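# Fold the sock's toe back onto its foot or heel

## Task

Bend the toe end of the sock backward so it rests on top of the sock's foot section or its heel; letting the folded part drop into place is fine. Finish with both grippers released and moved away, and the fold must stay put by itself, since a fold the robot is still holding does not count.

## Robot and tools

ROBOT. There are two six-joint arms, left_arm and right_arm, each ending in a parallel gripper. The left arm's base sits near (+0.005, +0.273, +0.018) m and the right arm's near (+0.006, -0.274, +0.014) m, both facing roughly along +x. Scene frame: origin at table-top height, midway between the arms and a little behind the table's near edge; +x points out across the table, +y toward left_arm, +z up. The arm names do not match the left and right sides of any image. A gripper's fingers point along its own +z axis and close along its y axis. Fixtures (a bar under the bases and a plate behind it) can stand up to about 3 cm above the table, and touching them gives no warning. Keep the arms apart: a hard contact between them can end the scene.

JOINT ORDER. Every row and every per-arm list uses: waist (joint1), shoulder (joint2), elbow (joint3), wrist pitch (joint4), wrist yaw (joint5), wrist roll (joint6), then the gripper. Stated ranges in rad: waist -2.618..3.054, shoulder 0.000..3.142, elbow 0.000..3.142, wrist pitch -1.571..1.571, wrist yaw -1.571..1.571, wrist roll -2.094..2.094. The true end of any joint may be 0.036 rad off either way.

ROW FORMAT. A row is one flat list of 14 numbers, each in [-1, 1]: six joint numbers then the opening for left_arm, then six joint numbers then the opening for right_arm. Send all 14 even if one arm stays still. Joint numbers are scaled offsets, not angles: 1.0 equals 1.202 rad for the waist, 1.258 shoulder, 1.238 elbow, 2.073 wrist pitch, 2.022 for both wrist yaw and wrist roll. The opening is absolute, not an offset: +1 fully open (about 0.087 m between pads), -1 closed; in between, the fingers go to where grip_measured would read that value.

execute_actions(actions): a list of up to 15 actions, each a table of up to 15 rows; each row lasts one 1/30 s control step, and a short table repeats its final row until 15 steps have passed. Joint numbers in every row are offsets from the joint angles at the start of that action (for the first action, from the latest reported angles), not from the previous row. Asking a joint to go more than 0.036 rad beyond its range refuses the action for both arms; if the first action fails this, or any action is malformed, nothing in the call runs. An empty list only fetches state and images. A joint driven to its end is stopped there and the result may say "joint sent to its limit"; silence does not prove there is room left.

move(target, speed, blocking): target is one 14-number row as above, with joint offsets counted from the Joint positions in the latest result that showed them. All joints travel together so each gripper traces a curve; the move lasts 0.5 to 10 s and does not avoid obstacles or the other arm. speed (rad/s, 0.01 to 2, default 0.5) caps the joint with the longest way to go. The opening is applied at the start. Faster moves and targets set deeper past a contact hit and press harder. blocking=false returns after 0.5 s while motion continues; until a result shows the move ended, use wait or stop before any other motion call. The result adds a "move:" line: ending (done, off_target, moving, held, fault), limits=held or limits=none, and each arm's joint farthest from its target.

wait(seconds): 0 to 10 s, holding the last command; ends early if a running move finishes. stop(): brakes a running move (needs some room); the fingers keep moving. zoom_image(camera, region): region [x0, y0, x1, y1] in image pixels, at most 504x504, from cam_head_left, cam_head_right, cam_high, cam_low, cam_left_wrist or cam_right_wrist (all 504x504). read_manual(section): only licence texts. finished_scene(scene): pass the current scene's number to end it; irreversible, and the goal must hold on its own.

MOTION LIMITS. Each step's target is kept within a lead of the measured angle: 0.202 rad waist, 0.258 shoulder, 0.238 elbow, 0.573 wrist pitch, 0.522 wrist yaw and roll; big offsets therefore need several actions. If targets would put a gripper over 70 mm from where it is, they are scaled back. Friction may leave a joint up to about 0.031 rad short, and tiny commands may not move it. An unfinished motion may need re-commanding.

RESULTS. The state line gives each gripper's pinch-point position (m, scene frame; slightly inexact at long reach) and quat_wxyz. Joint positions/velocities list six joints per arm plus finger gap (m). Joint targets shows current drive goals. grip_measured is the opening on the command scale (off by up to about 1 mm). Torques include offsets and noise. Step readings may show HELD for an arm; "joint command not followed" means the clearance check altered targets. FAULT or OVER-TEMPERATURE lines mean an arm stopped; MOTOR HOT warns from 75 °C, at 90 °C the arm pauses, at 100 °C it goes limp and falls.

GRASPING. To hold the sock, command an opening about 0.02 below grip_measured; smaller gaps grip lighter. Close slowly to avoid excess force. Avoid drops, slips, slams and hard pushes into the table or sock. After folding, open, lift and back away so nothing but the sock itself keeps the fold.

Each tool is called as name(argument=value, ...), one argument or row to a line, values as JSON.

## Session

execute_actions(
  actions=[],
)

Scene clock: 0.00 s.
left_arm: end_effector_position=(+0.3834, +0.2835, +0.3816) grip_measured=+1.000 end_effector_quat_wxyz=(+0.712, -0.012, +0.702, +0.015) | right_arm: end_effector_position=(+0.3933, -0.2726, +0.3658) grip_measured=+0.999 end_effector_quat_wxyz=(+0.702, +0.007, +0.712, +0.003)
Joint names: [waist, shoulder, elbow, wrist pitch, wrist yaw, wrist roll]
Joint positions: left_arm=[ 0.004  1.033  1.04   0.006 -0.014  0.002  0.087] | right_arm=[-0.003  1.039  1.032  0.009  0.015  0.014  0.087]
Joint velocities: left_arm=[ 0.002 -0.017 -0.022  0.007 -0.051 -0.007  0.   ] | right_arm=[ 0.002 -0.002  0.007 -0.037  0.022  0.007  0.001]
Joint torques (N m, as the arm reports them, + toward a larger angle): no reading
Motor temperatures (°C, as the motors report them): left_arm=[26 33 33 33 28 27] | right_arm=[26 28 30 31 27 26]
Joint targets: left_arm=[0.004 1.033 1.040 0.006 -0.014 0.002] | right_arm=[-0.003 1.039 1.032 0.009 0.015 0.014]

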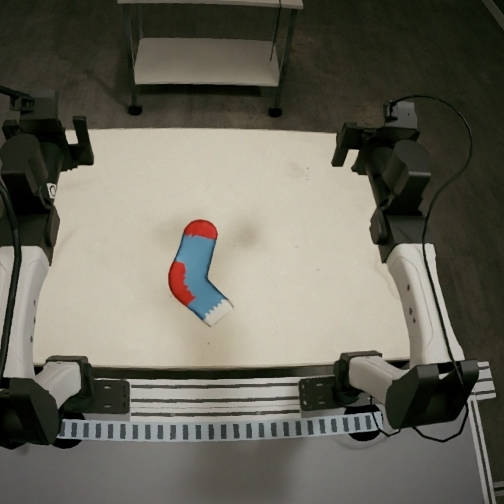

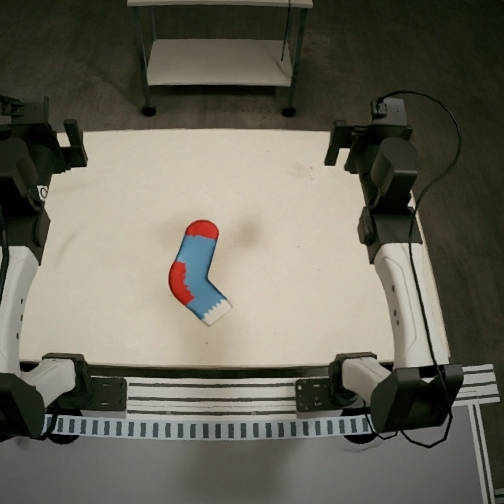

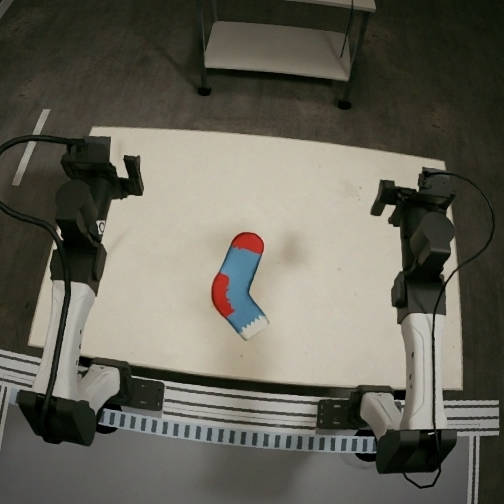

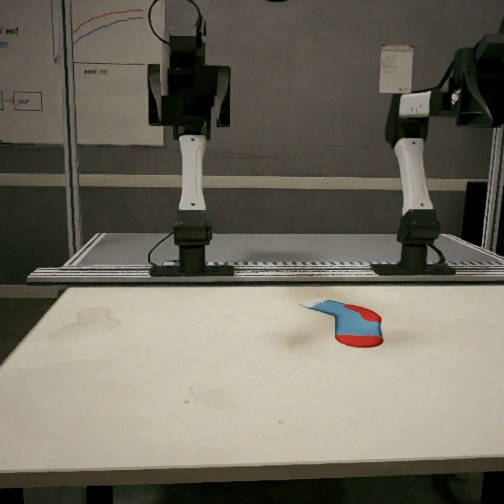

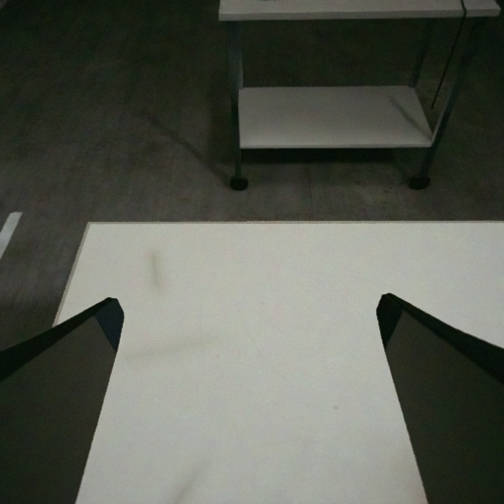

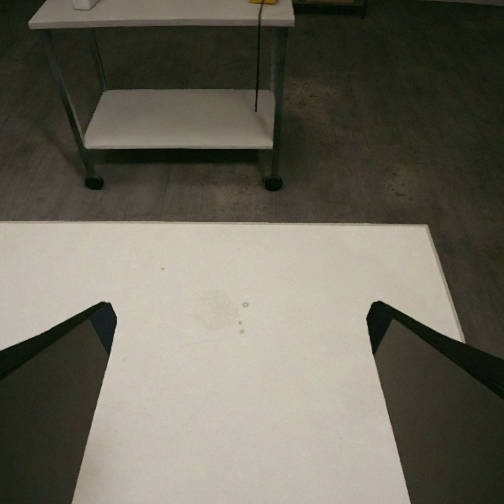

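move(
  target=[-0.46,1,0.85,-0.5,-0.028,-0.128,1,0,0,0,0,0,0,1],
  speed=1.1,
)

move(
  target=[0,0.175,0.135,-0.048,0,0,1,0,0,0,0,0,0,1],
  speed=0.4,
)

Scene clock: 12.63 s.
left_arm: end_effector_position=(+0.4312, +0.0220, +0.0919) grip_measured=+1.000 end_effector_quat_wxyz=(+0.177, +0.133, +0.974, -0.037) | right_arm: end_effector_position=(+0.3933, -0.2726, +0.3658) grip_measured=+0.999 end_effector_quat_wxyz=(+0.702, +0.007, +0.712, +0.003)
Joint names: [waist, shoulder, elbow, wrist pitch, wrist yaw, wrist roll]
Joint positions: left_arm=[-0.553  2.285  2.081 -1.01  -0.065 -0.25   0.087] | right_arm=[-0.003  1.039  1.032  0.009  0.015  0.014  0.087]
Joint velocities: left_arm=[-0.012 -0.002 -0.002 -0.022 -0.037 -0.022  0.   ] | right_arm=[ 0.007 -0.002 -0.022 -0.022  0.022  0.007 -0.   ]
Joint torques (N m, as the arm reports them, + toward a larger angle): left_arm=[  0.7  -12.69   9.69   0.81  -0.16  -0.04] | right_arm=[-0.02 -2.88  8.57  1.64  0.02  0.16]
Motor temperatures (°C, as the motors report them): left_arm=[26 33 36 36 28 27] | right_arm=[26 28 32 34 27 26]
Joint targets: left_arm=[-0.550 2.291 2.092 -1.031 -0.071 -0.257] | right_arm=[-0.003 1.039 1.032 0.009 0.015 0.014]
move: off_target (left_arm); limits=none; left_arm: farthest joint: the wrist pitch, 0.021 radians from its target (1.037 radians at the start); right_arm: farthest joint: the waist, 0.000 radians from its target (0.000 radians at the start)
camera_calibration (this result's frames):
cam_left_wrist: T_world_to_cam=[[-0.287828, -0.957323, 0.0262472, 0.139162], [-0.826532, 0.262161, 0.498113, 0.323801], [-0.483735, 0.121676, -0.866715, 0.427129], [0, 0, 0, 1]] pos_world=[0.514304, -0.00363717, 0.205257]

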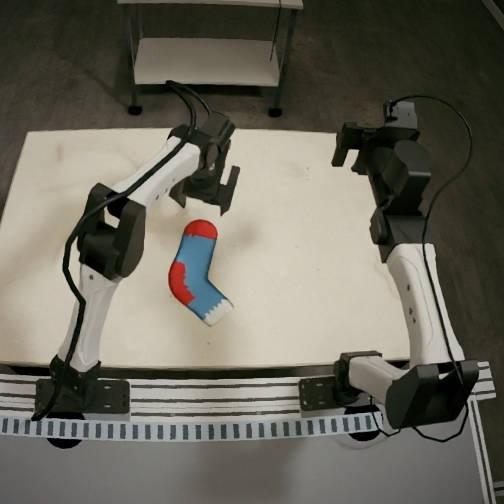

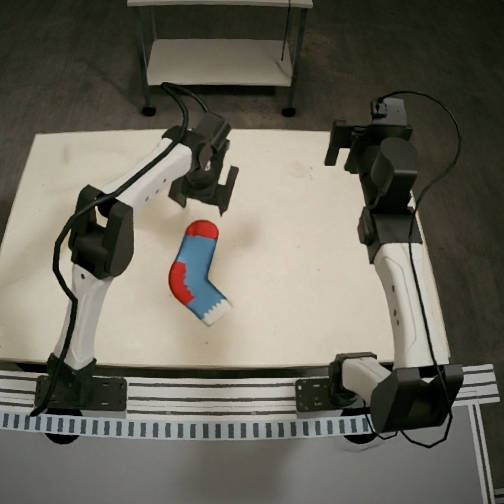

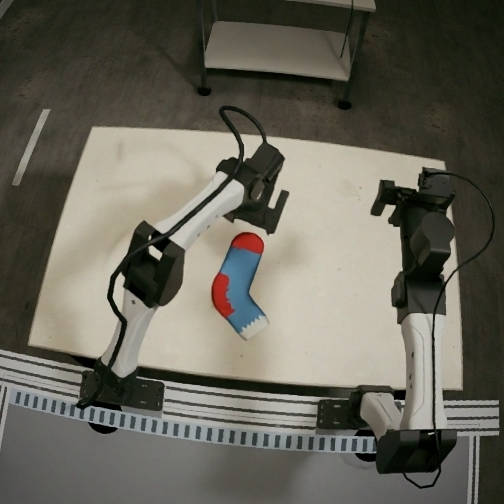

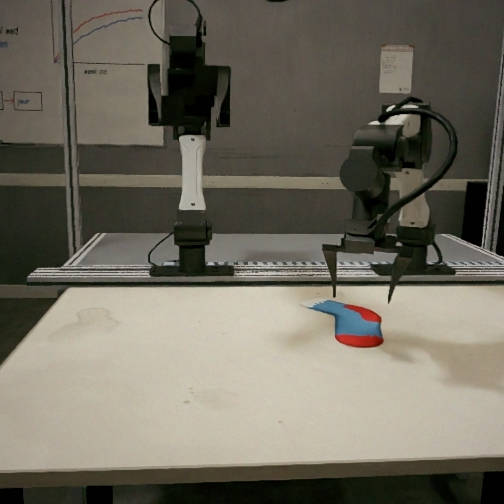

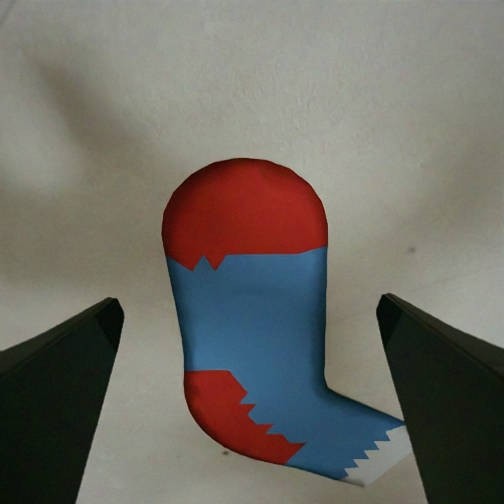

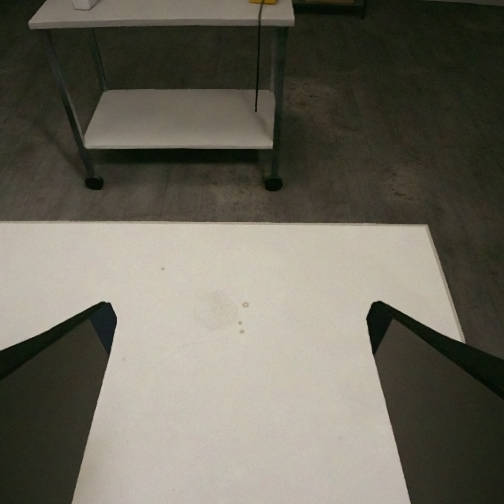

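Scene clock: 13.73 s.
left_arm: end_effector_position=(+0.4356, +0.0195, +0.0358) grip_measured=+1.000 end_effector_quat_wxyz=(+0.119, +0.137, +0.983, -0.013) | right_arm: end_effector_position=(+0.3933, -0.2726, +0.3658) grip_measured=+0.999 end_effector_quat_wxyz=(+0.702, +0.007, +0.712, +0.003)
Joint names: [waist, shoulder, elbow, wrist pitch, wrist yaw, wrist roll]
Joint positions: left_arm=[-0.553  2.49   2.237 -1.089 -0.065 -0.25   0.087] | right_arm=[-0.003  1.039  1.032  0.009  0.015  0.014  0.087]
Joint velocities: left_arm=[ 0.007 -0.012  0.007 -0.022 -0.051 -0.022  0.   ] | right_arm=[-0.012  0.007 -0.007 -0.022 -0.051  0.022  0.   ]
Joint torques (N m, as the arm reports them, + toward a larger angle): left_arm=[  0.23 -12.92   9.7    0.56  -0.17  -0.02] | right_arm=[-0.01 -2.88  8.56  1.64  0.02  0.16]
Motor temperatures (°C, as the motors report them): left_arm=[26 34 36 36 28 27] | right_arm=[26 28 32 34 27 26]
Joint targets: left_arm=[-0.553 2.505 2.248 -1.109 -0.065 -0.250] | right_arm=[-0.003 1.039 1.032 0.009 0.015 0.014]
move: off_target (left_arm); limits=none; left_arm: farthest joint: the wrist pitch, 0.021 radians from its target (0.100 radians at the start); right_arm: farthest joint: the waist, 0.000 radians from its target (0.000 radians at the start)
camera_calibration (this result's frames):
cam_left_wrist: T_world_to_cam=[[-0.286361, -0.958111, -0.00452752, 0.140033], [-0.765806, 0.22604, 0.602036, 0.326506], [-0.575794, 0.175867, -0.798456, 0.417562], [0, 0, 0, 1]] pos_world=[0.53057, -0.0130721, 0.13747]

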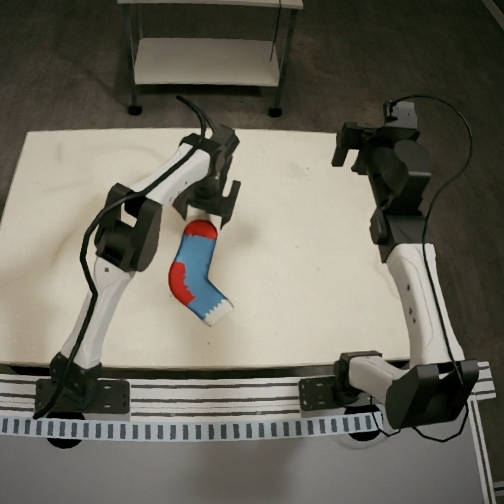

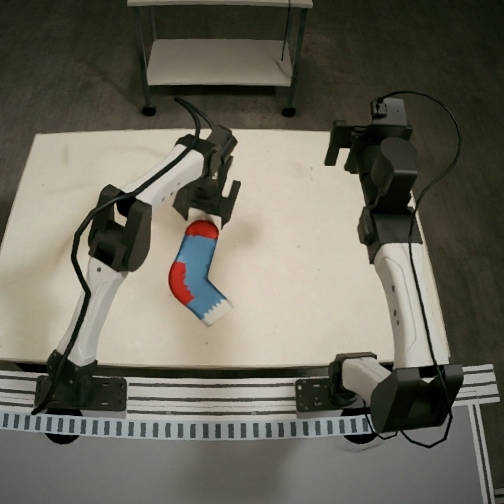

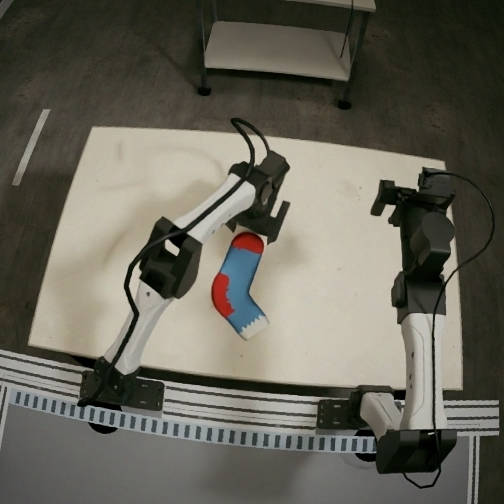

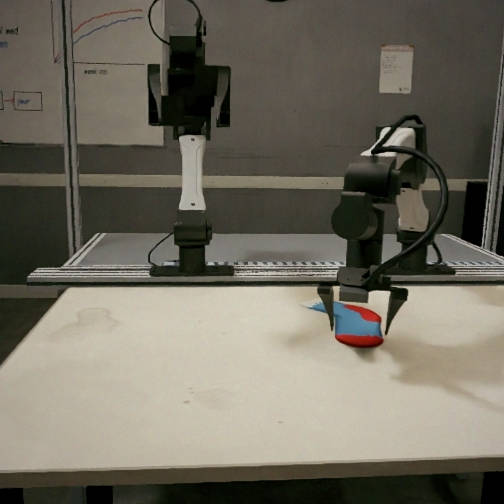

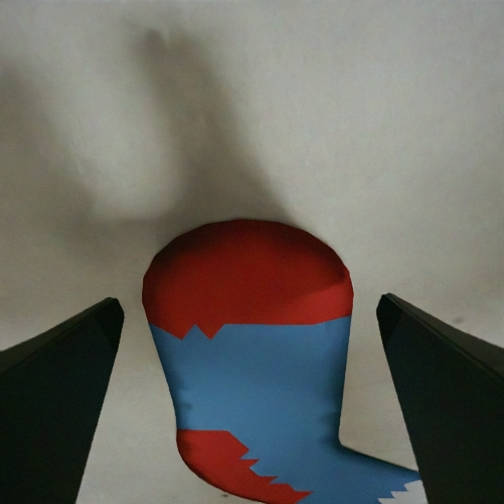

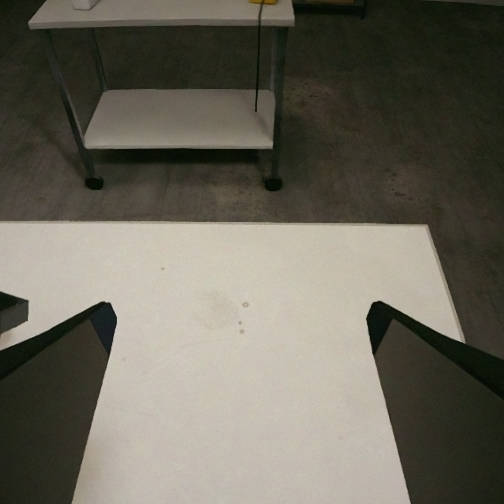

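move(
  target=[0,0.054,0,0,0,0,1,0,0,0,0,0,0,1],
  speed=0.12,
)

execute_actions(
  actions=[
    [[0,0.026,0,0,0,0,0.9,0,0,0,0,0,0,1],[0,0.026,0,0,0,0,0.8,0,0,0,0,0,0,1],[0,0.026,0,0,0,0,0.7,0,0,0,0,0,0,1],[0,0.026,0,0,0,0,0.6,0,0,0,0,0,0,1],[0,0.026,0,0,0,0,0.5,0,0,0,0,0,0,1],[0,0.026,0,0,0,0,0.4,0,0,0,0,0,0,1],[0,0.026,0,0,0,0,0.3,0,0,0,0,0,0,1],[0,0.026,0,0,0,0,0.2,0,0,0,0,0,0,1],[0,0.026,0,0,0,0,0.1,0,0,0,0,0,0,1],[0,0.026,0,0,0,0,0,0,0,0,0,0,0,1],[0,0.026,0,0,0,0,-0.1,0,0,0,0,0,0,1],[0,0.026,0,0,0,0,-0.2,0,0,0,0,0,0,1]],
    [[0,0.026,0,0,0,0,-0.3,0,0,0,0,0,0,1],[0,0.026,0,0,0,0,-0.4,0,0,0,0,0,0,1],[0,0.026,0,0,0,0,-0.5,0,0,0,0,0,0,1],[0,0.026,0,0,0,0,-0.6,0,0,0,0,0,0,1],[0,0.026,0,0,0,0,-0.7,0,0,0,0,0,0,1],[0,0.026,0,0,0,0,-0.75,0,0,0,0,0,0,1],[0,0.026,0,0,0,0,-0.8,0,0,0,0,0,0,1],[0,0.026,0,0,0,0,-0.85,0,0,0,0,0,0,1],[0,0.026,0,0,0,0,-0.9,0,0,0,0,0,0,1],[0,0,0,0,0,0,-0.95,0,0,0,0,0,0,1]],
  ],
)

Scene clock: 29.00 s.
left_arm: end_effector_position=(+0.4324, +0.0214, +0.0173) grip_measured=+1.000 end_effector_quat_wxyz=(+0.101, +0.137, +0.985, -0.006) | right_arm: end_effector_position=(+0.3933, -0.2726, +0.3658) grip_measured=+0.999 end_effector_quat_wxyz=(+0.702, +0.007, +0.712, +0.003)
Joint names: [waist, shoulder, elbow, wrist pitch, wrist yaw, wrist roll]
Joint positions: left_arm=[-0.553  2.529  2.237 -1.087 -0.064 -0.25   0.087] | right_arm=[-0.003  1.039  1.032  0.009  0.015  0.014  0.087]
Joint velocities: left_arm=[-0.012 -0.027 -0.017 -0.007 -0.066 -0.022  0.   ] | right_arm=[-0.007 -0.002  0.012  0.037  0.051  0.007 -0.   ]
Joint torques (N m, as the arm reports them, + toward a larger angle): left_arm=[  0.26 -11.94   8.55   0.66  -0.16   0.  ] | right_arm=[-0.01 -2.88  8.56  1.64  0.02  0.16]
Motor temperatures (°C, as the motors report them): left_arm=[26 43 38 34 28 27] | right_arm=[26 29 33 35 27 26]
Joint targets: left_arm=[-0.553 2.558 2.237 -1.089 -0.065 -0.250] | right_arm=[-0.003 1.039 1.032 0.009 0.015 0.014]
move: off_target (left_arm); limits=none; left_arm: farthest joint: the shoulder, 0.029 radians from its target (0.068 radians at the start); right_arm: farthest joint: the waist, 0.000 radians from its target (0.000 radians at the start)
camera_calibration (this result's frames):
cam_left_wrist: T_world_to_cam=[[-0.286071, -0.958128, -0.0124429, 0.140882], [-0.745521, 0.214397, 0.631057, 0.325744], [-0.601966, 0.189804, -0.775637, 0.411144], [0, 0, 0, 1]] pos_world=[0.530646, -0.0128927, 0.115088]

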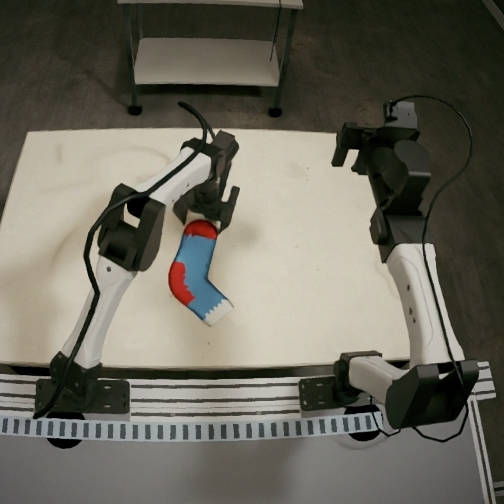

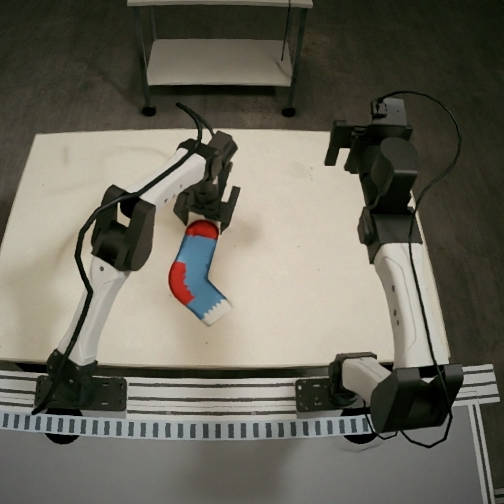

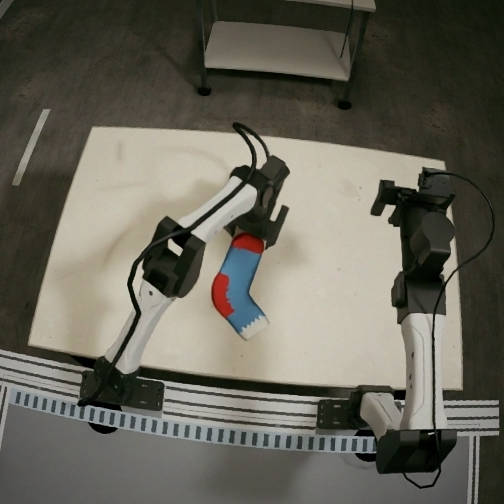

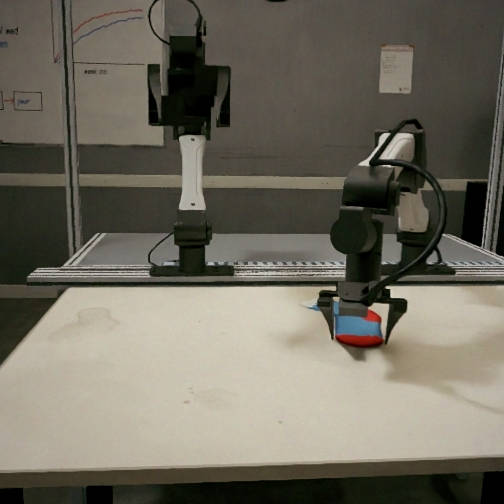

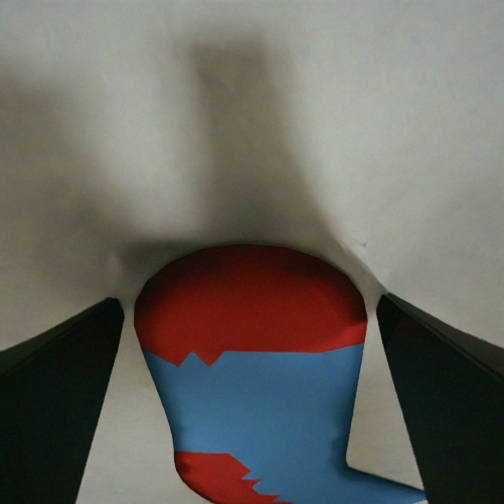

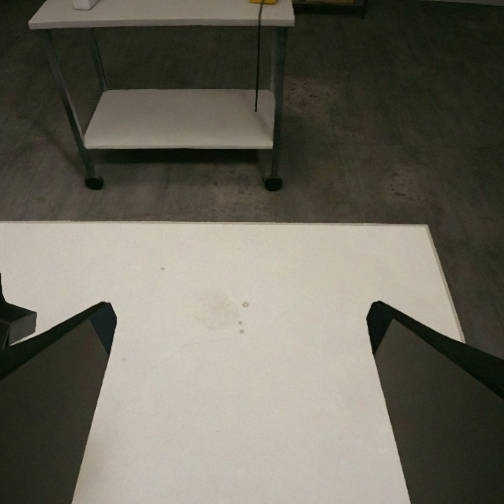

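Scene clock: 30.00 s.
left_arm: end_effector_position=(+0.4322, +0.0199, +0.0180) grip_measured=-0.892 end_effector_quat_wxyz=(+0.101, +0.137, +0.985, -0.010) | right_arm: end_effector_position=(+0.3933, -0.2726, +0.3658) grip_measured=+0.999 end_effector_quat_wxyz=(+0.702, +0.007, +0.712, +0.003)
Joint names: [waist, shoulder, elbow, wrist pitch, wrist yaw, wrist roll]
Joint positions: left_arm=[-0.553  2.527  2.237 -1.086 -0.057 -0.251  0.005] | right_arm=[-0.003  1.039  1.032  0.009  0.015  0.014  0.087]
Joint velocities: left_arm=[ 0.022 -0.002  0.007  0.066  0.051 -0.022 -0.001] | right_arm=[ 0.007 -0.012  0.012 -0.022  0.037 -0.081 -0.   ]
Joint torques (N m, as the arm reports them, + toward a larger angle): left_arm=[  0.38 -14.33   8.32   0.74  -0.14   0.03] | right_arm=[-0.01 -2.88  8.56  1.64  0.02  0.16]
Motor temperatures (°C, as the motors report them): left_arm=[26 43 38 34 28 27] | right_arm=[26 29 33 35 27 26]
Joint targets: left_arm=[-0.553 2.529 2.237 -1.086 -0.057 -0.251] | right_arm=[-0.003 1.039 1.032 0.009 0.015 0.014]
Step readings (joint positions; steps 1 to 15: 1st action; 16 to 30: 2nd action):
0: left_arm=[-0.553 2.529 2.237 -1.087 -0.064 -0.250] | right_arm=[-0.003 1.039 1.032 0.009 0.015 0.014]
1: left_arm=[-0.553 2.529 2.237 -1.087 -0.062 -0.251] | right_arm=[-0.003 1.039 1.032 0.009 0.015 0.014]
2: left_arm=[-0.553 2.529 2.237 -1.086 -0.058 -0.251] | right_arm=[-0.003 1.039 1.032 0.009 0.015 0.014]
4: left_arm=[-0.553 2.529 2.237 -1.086 -0.057 -0.251] | right_arm=[-0.003 1.039 1.032 0.009 0.015 0.014]
8: left_arm=[-0.553 2.529 2.237 -1.086 -0.057 -0.251] | right_arm=[-0.003 1.039 1.032 0.009 0.015 0.014]
15: left_arm=[-0.553 2.529 2.237 -1.086 -0.057 -0.251] | right_arm=[-0.003 1.039 1.032 0.009 0.015 0.014]
16: left_arm=[-0.553 2.529 2.237 -1.086 -0.057 -0.251] | right_arm=[-0.003 1.039 1.032 0.009 0.015 0.014]
17: left_arm=[-0.553 2.529 2.237 -1.086 -0.057 -0.251] | right_arm=[-0.003 1.039 1.032 0.009 0.015 0.014]
19: left_arm=[-0.553 2.529 2.237 -1.086 -0.057 -0.251] | right_arm=[-0.003 1.039 1.032 0.009 0.015 0.014]
23: left_arm=[-0.553 2.529 2.237 -1.086 -0.057 -0.251] | right_arm=[-0.003 1.039 1.032 0.009 0.015 0.014]
30: Joint positions above
camera_calibration (this result's frames):
cam_left_wrist: T_world_to_cam=[[-0.286997, -0.957919, -0.00492483, 0.139605], [-0.744993, 0.219966, 0.629762, 0.325185], [-0.602177, 0.184409, -0.776773, 0.41214], [0, 0, 0, 1]] pos_world=[0.530508, -0.0138017, 0.116037]

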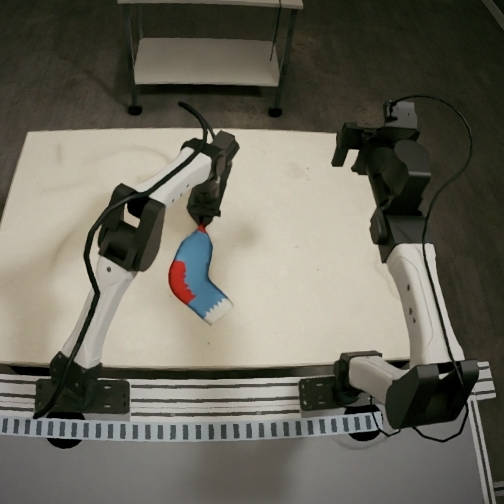

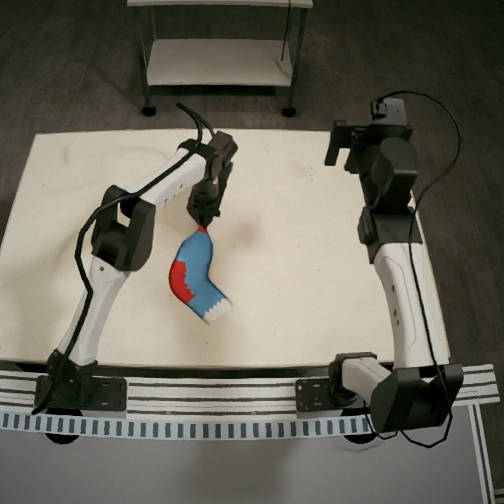

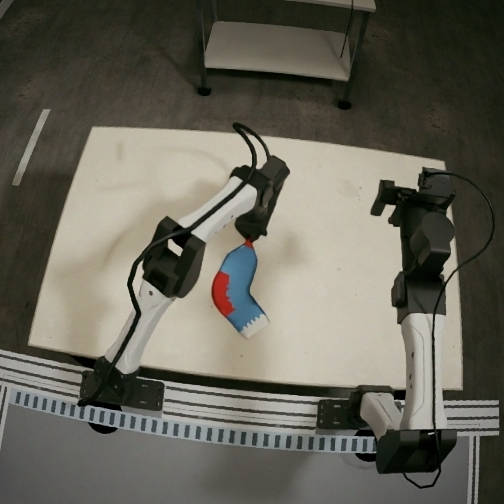

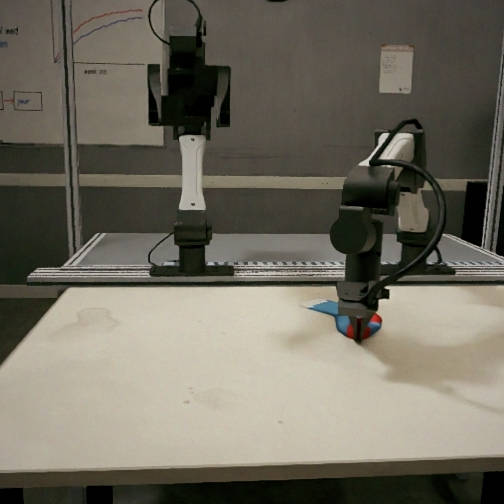

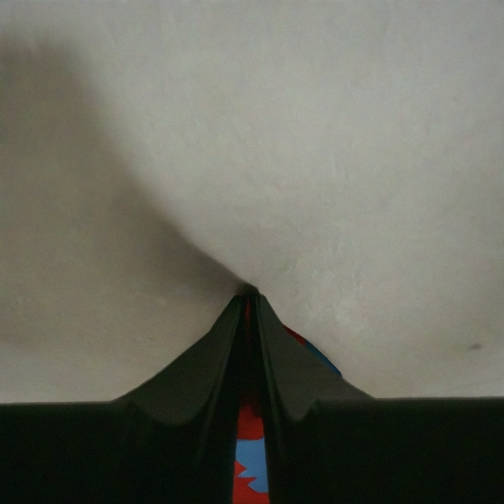

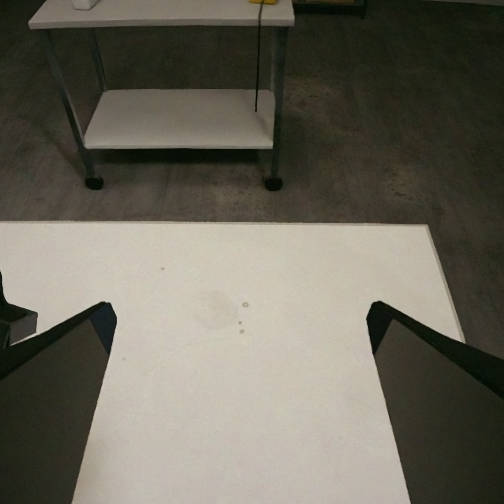

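move(
  target=[-0.087,-0.585,-0.963,0.54,-0.098,0.015,-0.95,0,0,0,0,0,0,1],
  speed=0.9,
)

move(
  target=[-0.141,0.188,-0.487,0.727,-0.151,0.11,-0.95,0,0,0,0,0,0,1],
  speed=1.1,
)

zoom_image(
  camera="cam_low",
  region=[280,220,430,360],
)

Scene clock: 43.00 s.
left_arm: end_effector_position=(+0.4004, +0.0266, +0.0799) grip_measured=-0.892 end_effector_quat_wxyz=(+0.428, +0.129, +0.892, -0.070) | right_arm: end_effector_position=(+0.3933, -0.2726, +0.3657) grip_measured=+0.999 end_effector_quat_wxyz=(+0.702, +0.007, +0.712, +0.003)
Joint names: [waist, shoulder, elbow, wrist pitch, wrist yaw, wrist roll]
Joint positions: left_arm=[-0.65   1.799  1.067  0.031 -0.25  -0.227  0.005] | right_arm=[-0.003  1.039  1.032  0.008  0.015  0.014  0.087]
Joint velocities: left_arm=[ 0.002 -0.007  0.002 -0.037  0.037 -0.037  0.001] | right_arm=[-0.002 -0.002 -0.022 -0.066 -0.007  0.007 -0.001]
Joint torques (N m, as the arm reports them, + toward a larger angle): left_arm=[-0.51 -9.83  6.67  1.75 -0.23  0.01] | right_arm=[ 0.   -2.88  8.56  1.64  0.02  0.16]
Motor temperatures (°C, as the motors report them): left_arm=[26 50 39 34 28 27] | right_arm=[26 29 34 35 27 26]
Joint targets: left_arm=[-0.658 1.792 1.044 0.034 -0.256 -0.221] | right_arm=[-0.003 1.039 1.032 0.008 0.015 0.014]
move: off_target (left_arm); limits=none; left_arm: farthest joint: the elbow, 0.023 radians from its target (1.192 radians at the start); right_arm: farthest joint: the wrist pitch, 0.001 radians from its target (0.001 radians at the start)
camera_calibration (this result's frames):
cam_left_wrist: T_world_to_cam=[[-0.302636, -0.953072, 0.00806838, 0.14233], [-0.953053, 0.302519, -0.0131159, 0.393448], [0.0100595, -0.0116589, -0.999881, 0.21775], [0, 0, 0, 1]] pos_world=[0.415861, 0.019164, 0.221736]
cam_right_wrist: T_world_to_cam=[[-0.0141364, -0.9999, -0.000245613, -0.271408], [-0.772816, 0.0110818, -0.634534, 0.562811], [0.634473, -0.00878019, -0.772895, 0.167848], [0, 0, 0, 1]] pos_world=[0.324618, -0.276144, 0.486785]

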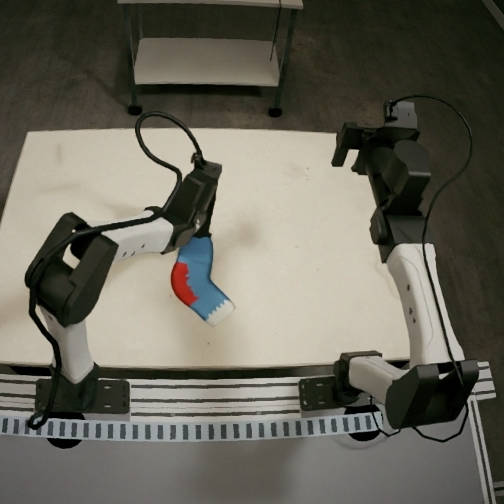

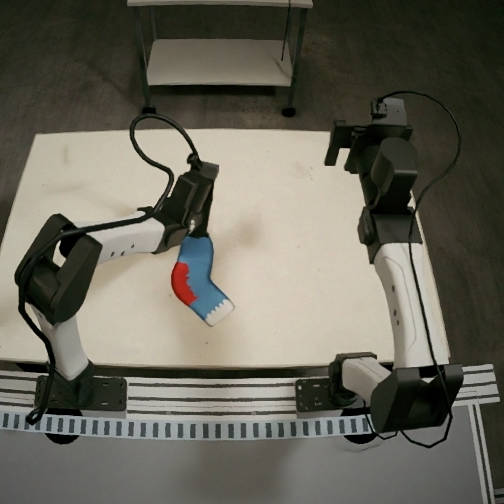

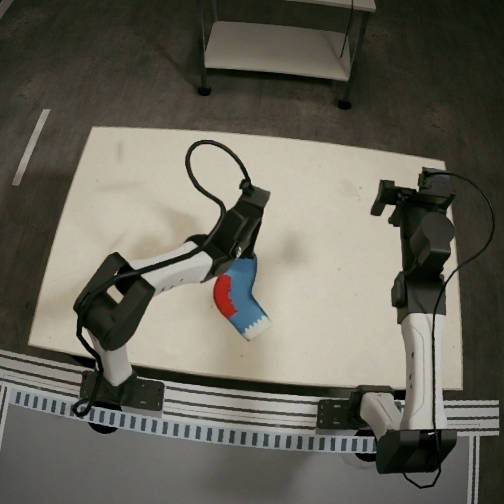

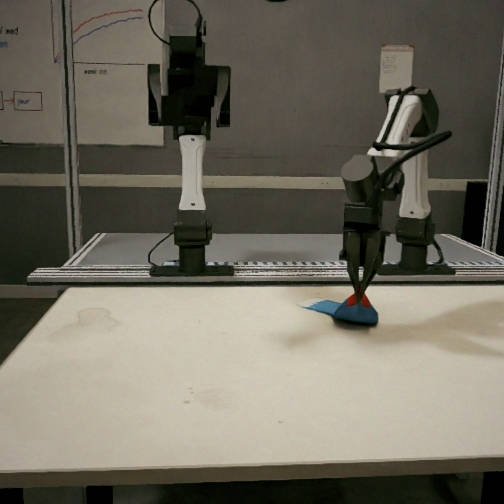

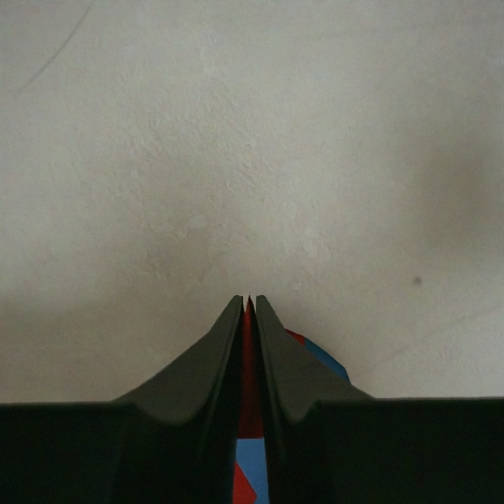

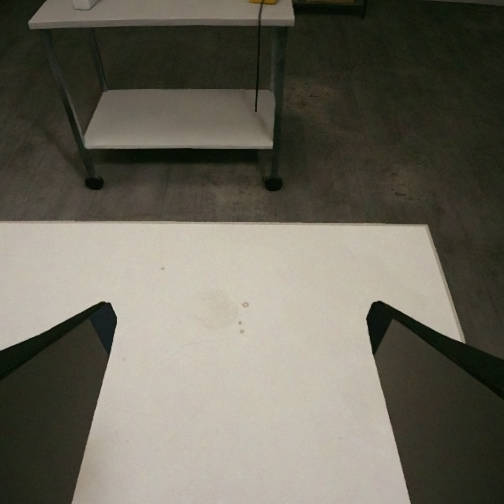

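Scene clock: 45.30 s.
left_arm: end_effector_position=(+0.3702, +0.0329, +0.0867) grip_measured=-0.892 end_effector_quat_wxyz=(+0.703, +0.081, +0.701, -0.090) | right_arm: end_effector_position=(+0.3933, -0.2726, +0.3657) grip_measured=+0.999 end_effector_quat_wxyz=(+0.702, +0.007, +0.712, +0.003)
Joint names: [waist, shoulder, elbow, wrist pitch, wrist yaw, wrist roll]
Joint positions: left_arm=[-0.811  2.016  0.484  1.536 -0.549 -0.012  0.005] | right_arm=[-0.003  1.039  1.032  0.008  0.015  0.014  0.087]
Joint velocities: left_arm=[-0.032  0.002 -0.022  0.007  0.037 -0.007  0.001] | right_arm=[ 0.002 -0.012 -0.007  0.051  0.022 -0.022  0.001]
Joint torques (N m, as the arm reports them, + toward a larger angle): left_arm=[-0.39 -6.19  2.59  1.89 -0.12  0.08] | right_arm=[ 0.   -2.89  8.57  1.64  0.02  0.17]
Motor temperatures (°C, as the motors report them): left_arm=[26 49 38 35 28 27] | right_arm=[26 29 34 36 27 26]
Joint targets: left_arm=[-0.819 2.035 0.464 1.539 -0.555 -0.005] | right_arm=[-0.003 1.039 1.032 0.008 0.015 0.014]
move: done; limits=none; left_arm: farthest joint: the shoulder, 0.020 radians from its target (0.237 radians at the start); right_arm: farthest joint: the waist, 0.000 radians from its target (0.000 radians at the start)
camera_calibration (this result's frames):
cam_left_wrist: T_world_to_cam=[[-0.24496, -0.969532, -0.00158692, 0.119194], [-0.746787, 0.189725, -0.637427, 0.344373], [0.618307, -0.154959, -0.770509, -0.0154566], [0, 0, 0, 1]] pos_world=[0.295928, 0.0478305, 0.207792]
cam_right_wrist: T_world_to_cam=[[-0.0141364, -0.9999, -0.000245613, -0.271408], [-0.772816, 0.0110818, -0.634534, 0.562811], [0.634473, -0.00878019, -0.772895, 0.167848], [0, 0, 0, 1]] pos_world=[0.324618, -0.276144, 0.486785]

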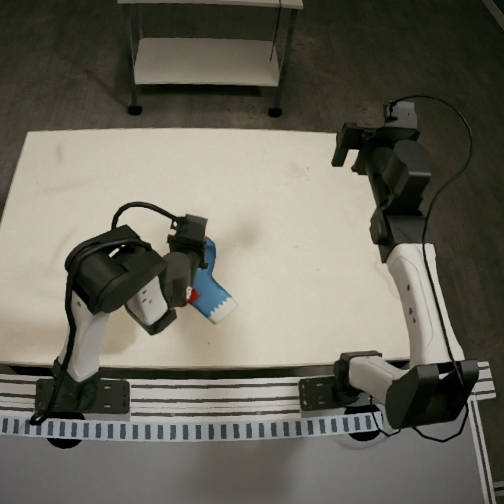

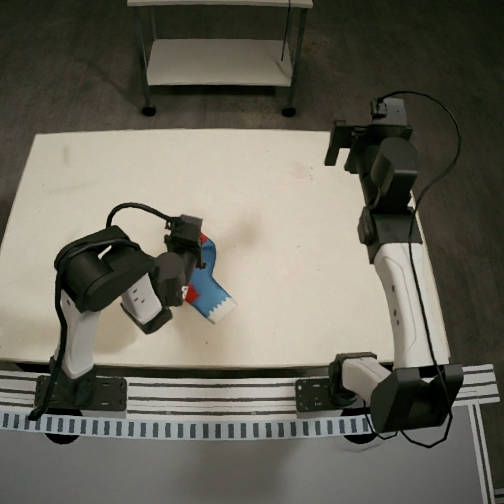

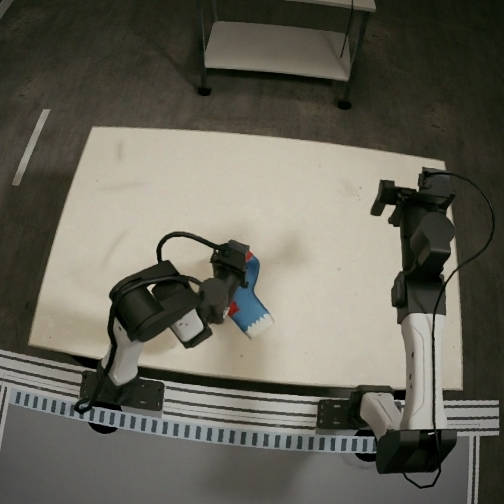

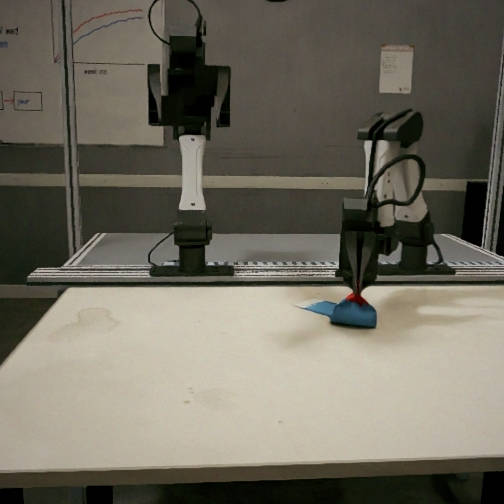

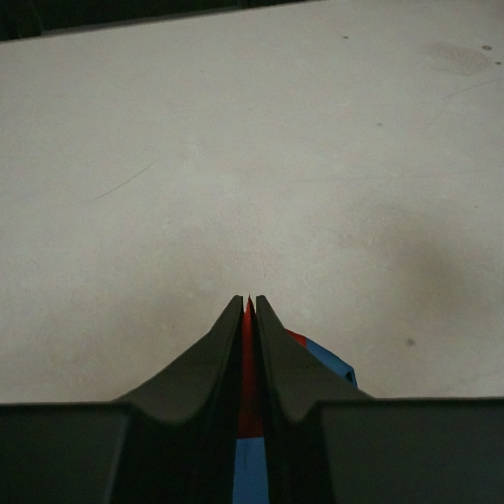

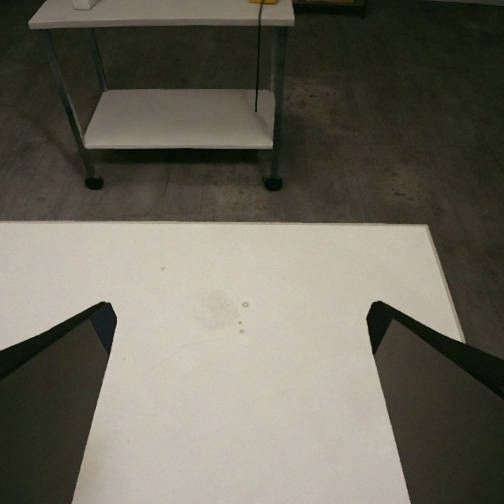

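Region (280, 220, 430, 360) of cam_low's 504x504 image, scaled by 3.360, with more detail than that image has; it fills the top 470 rows of this view, and the rest is white.

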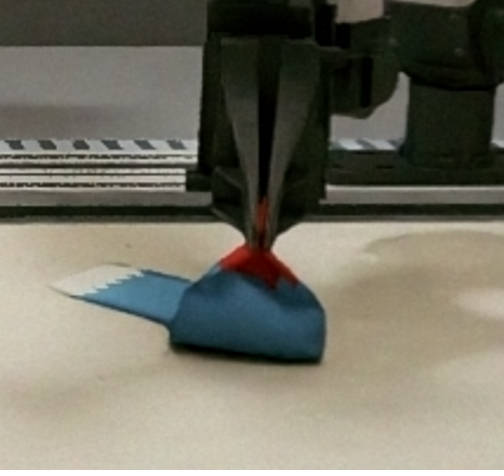

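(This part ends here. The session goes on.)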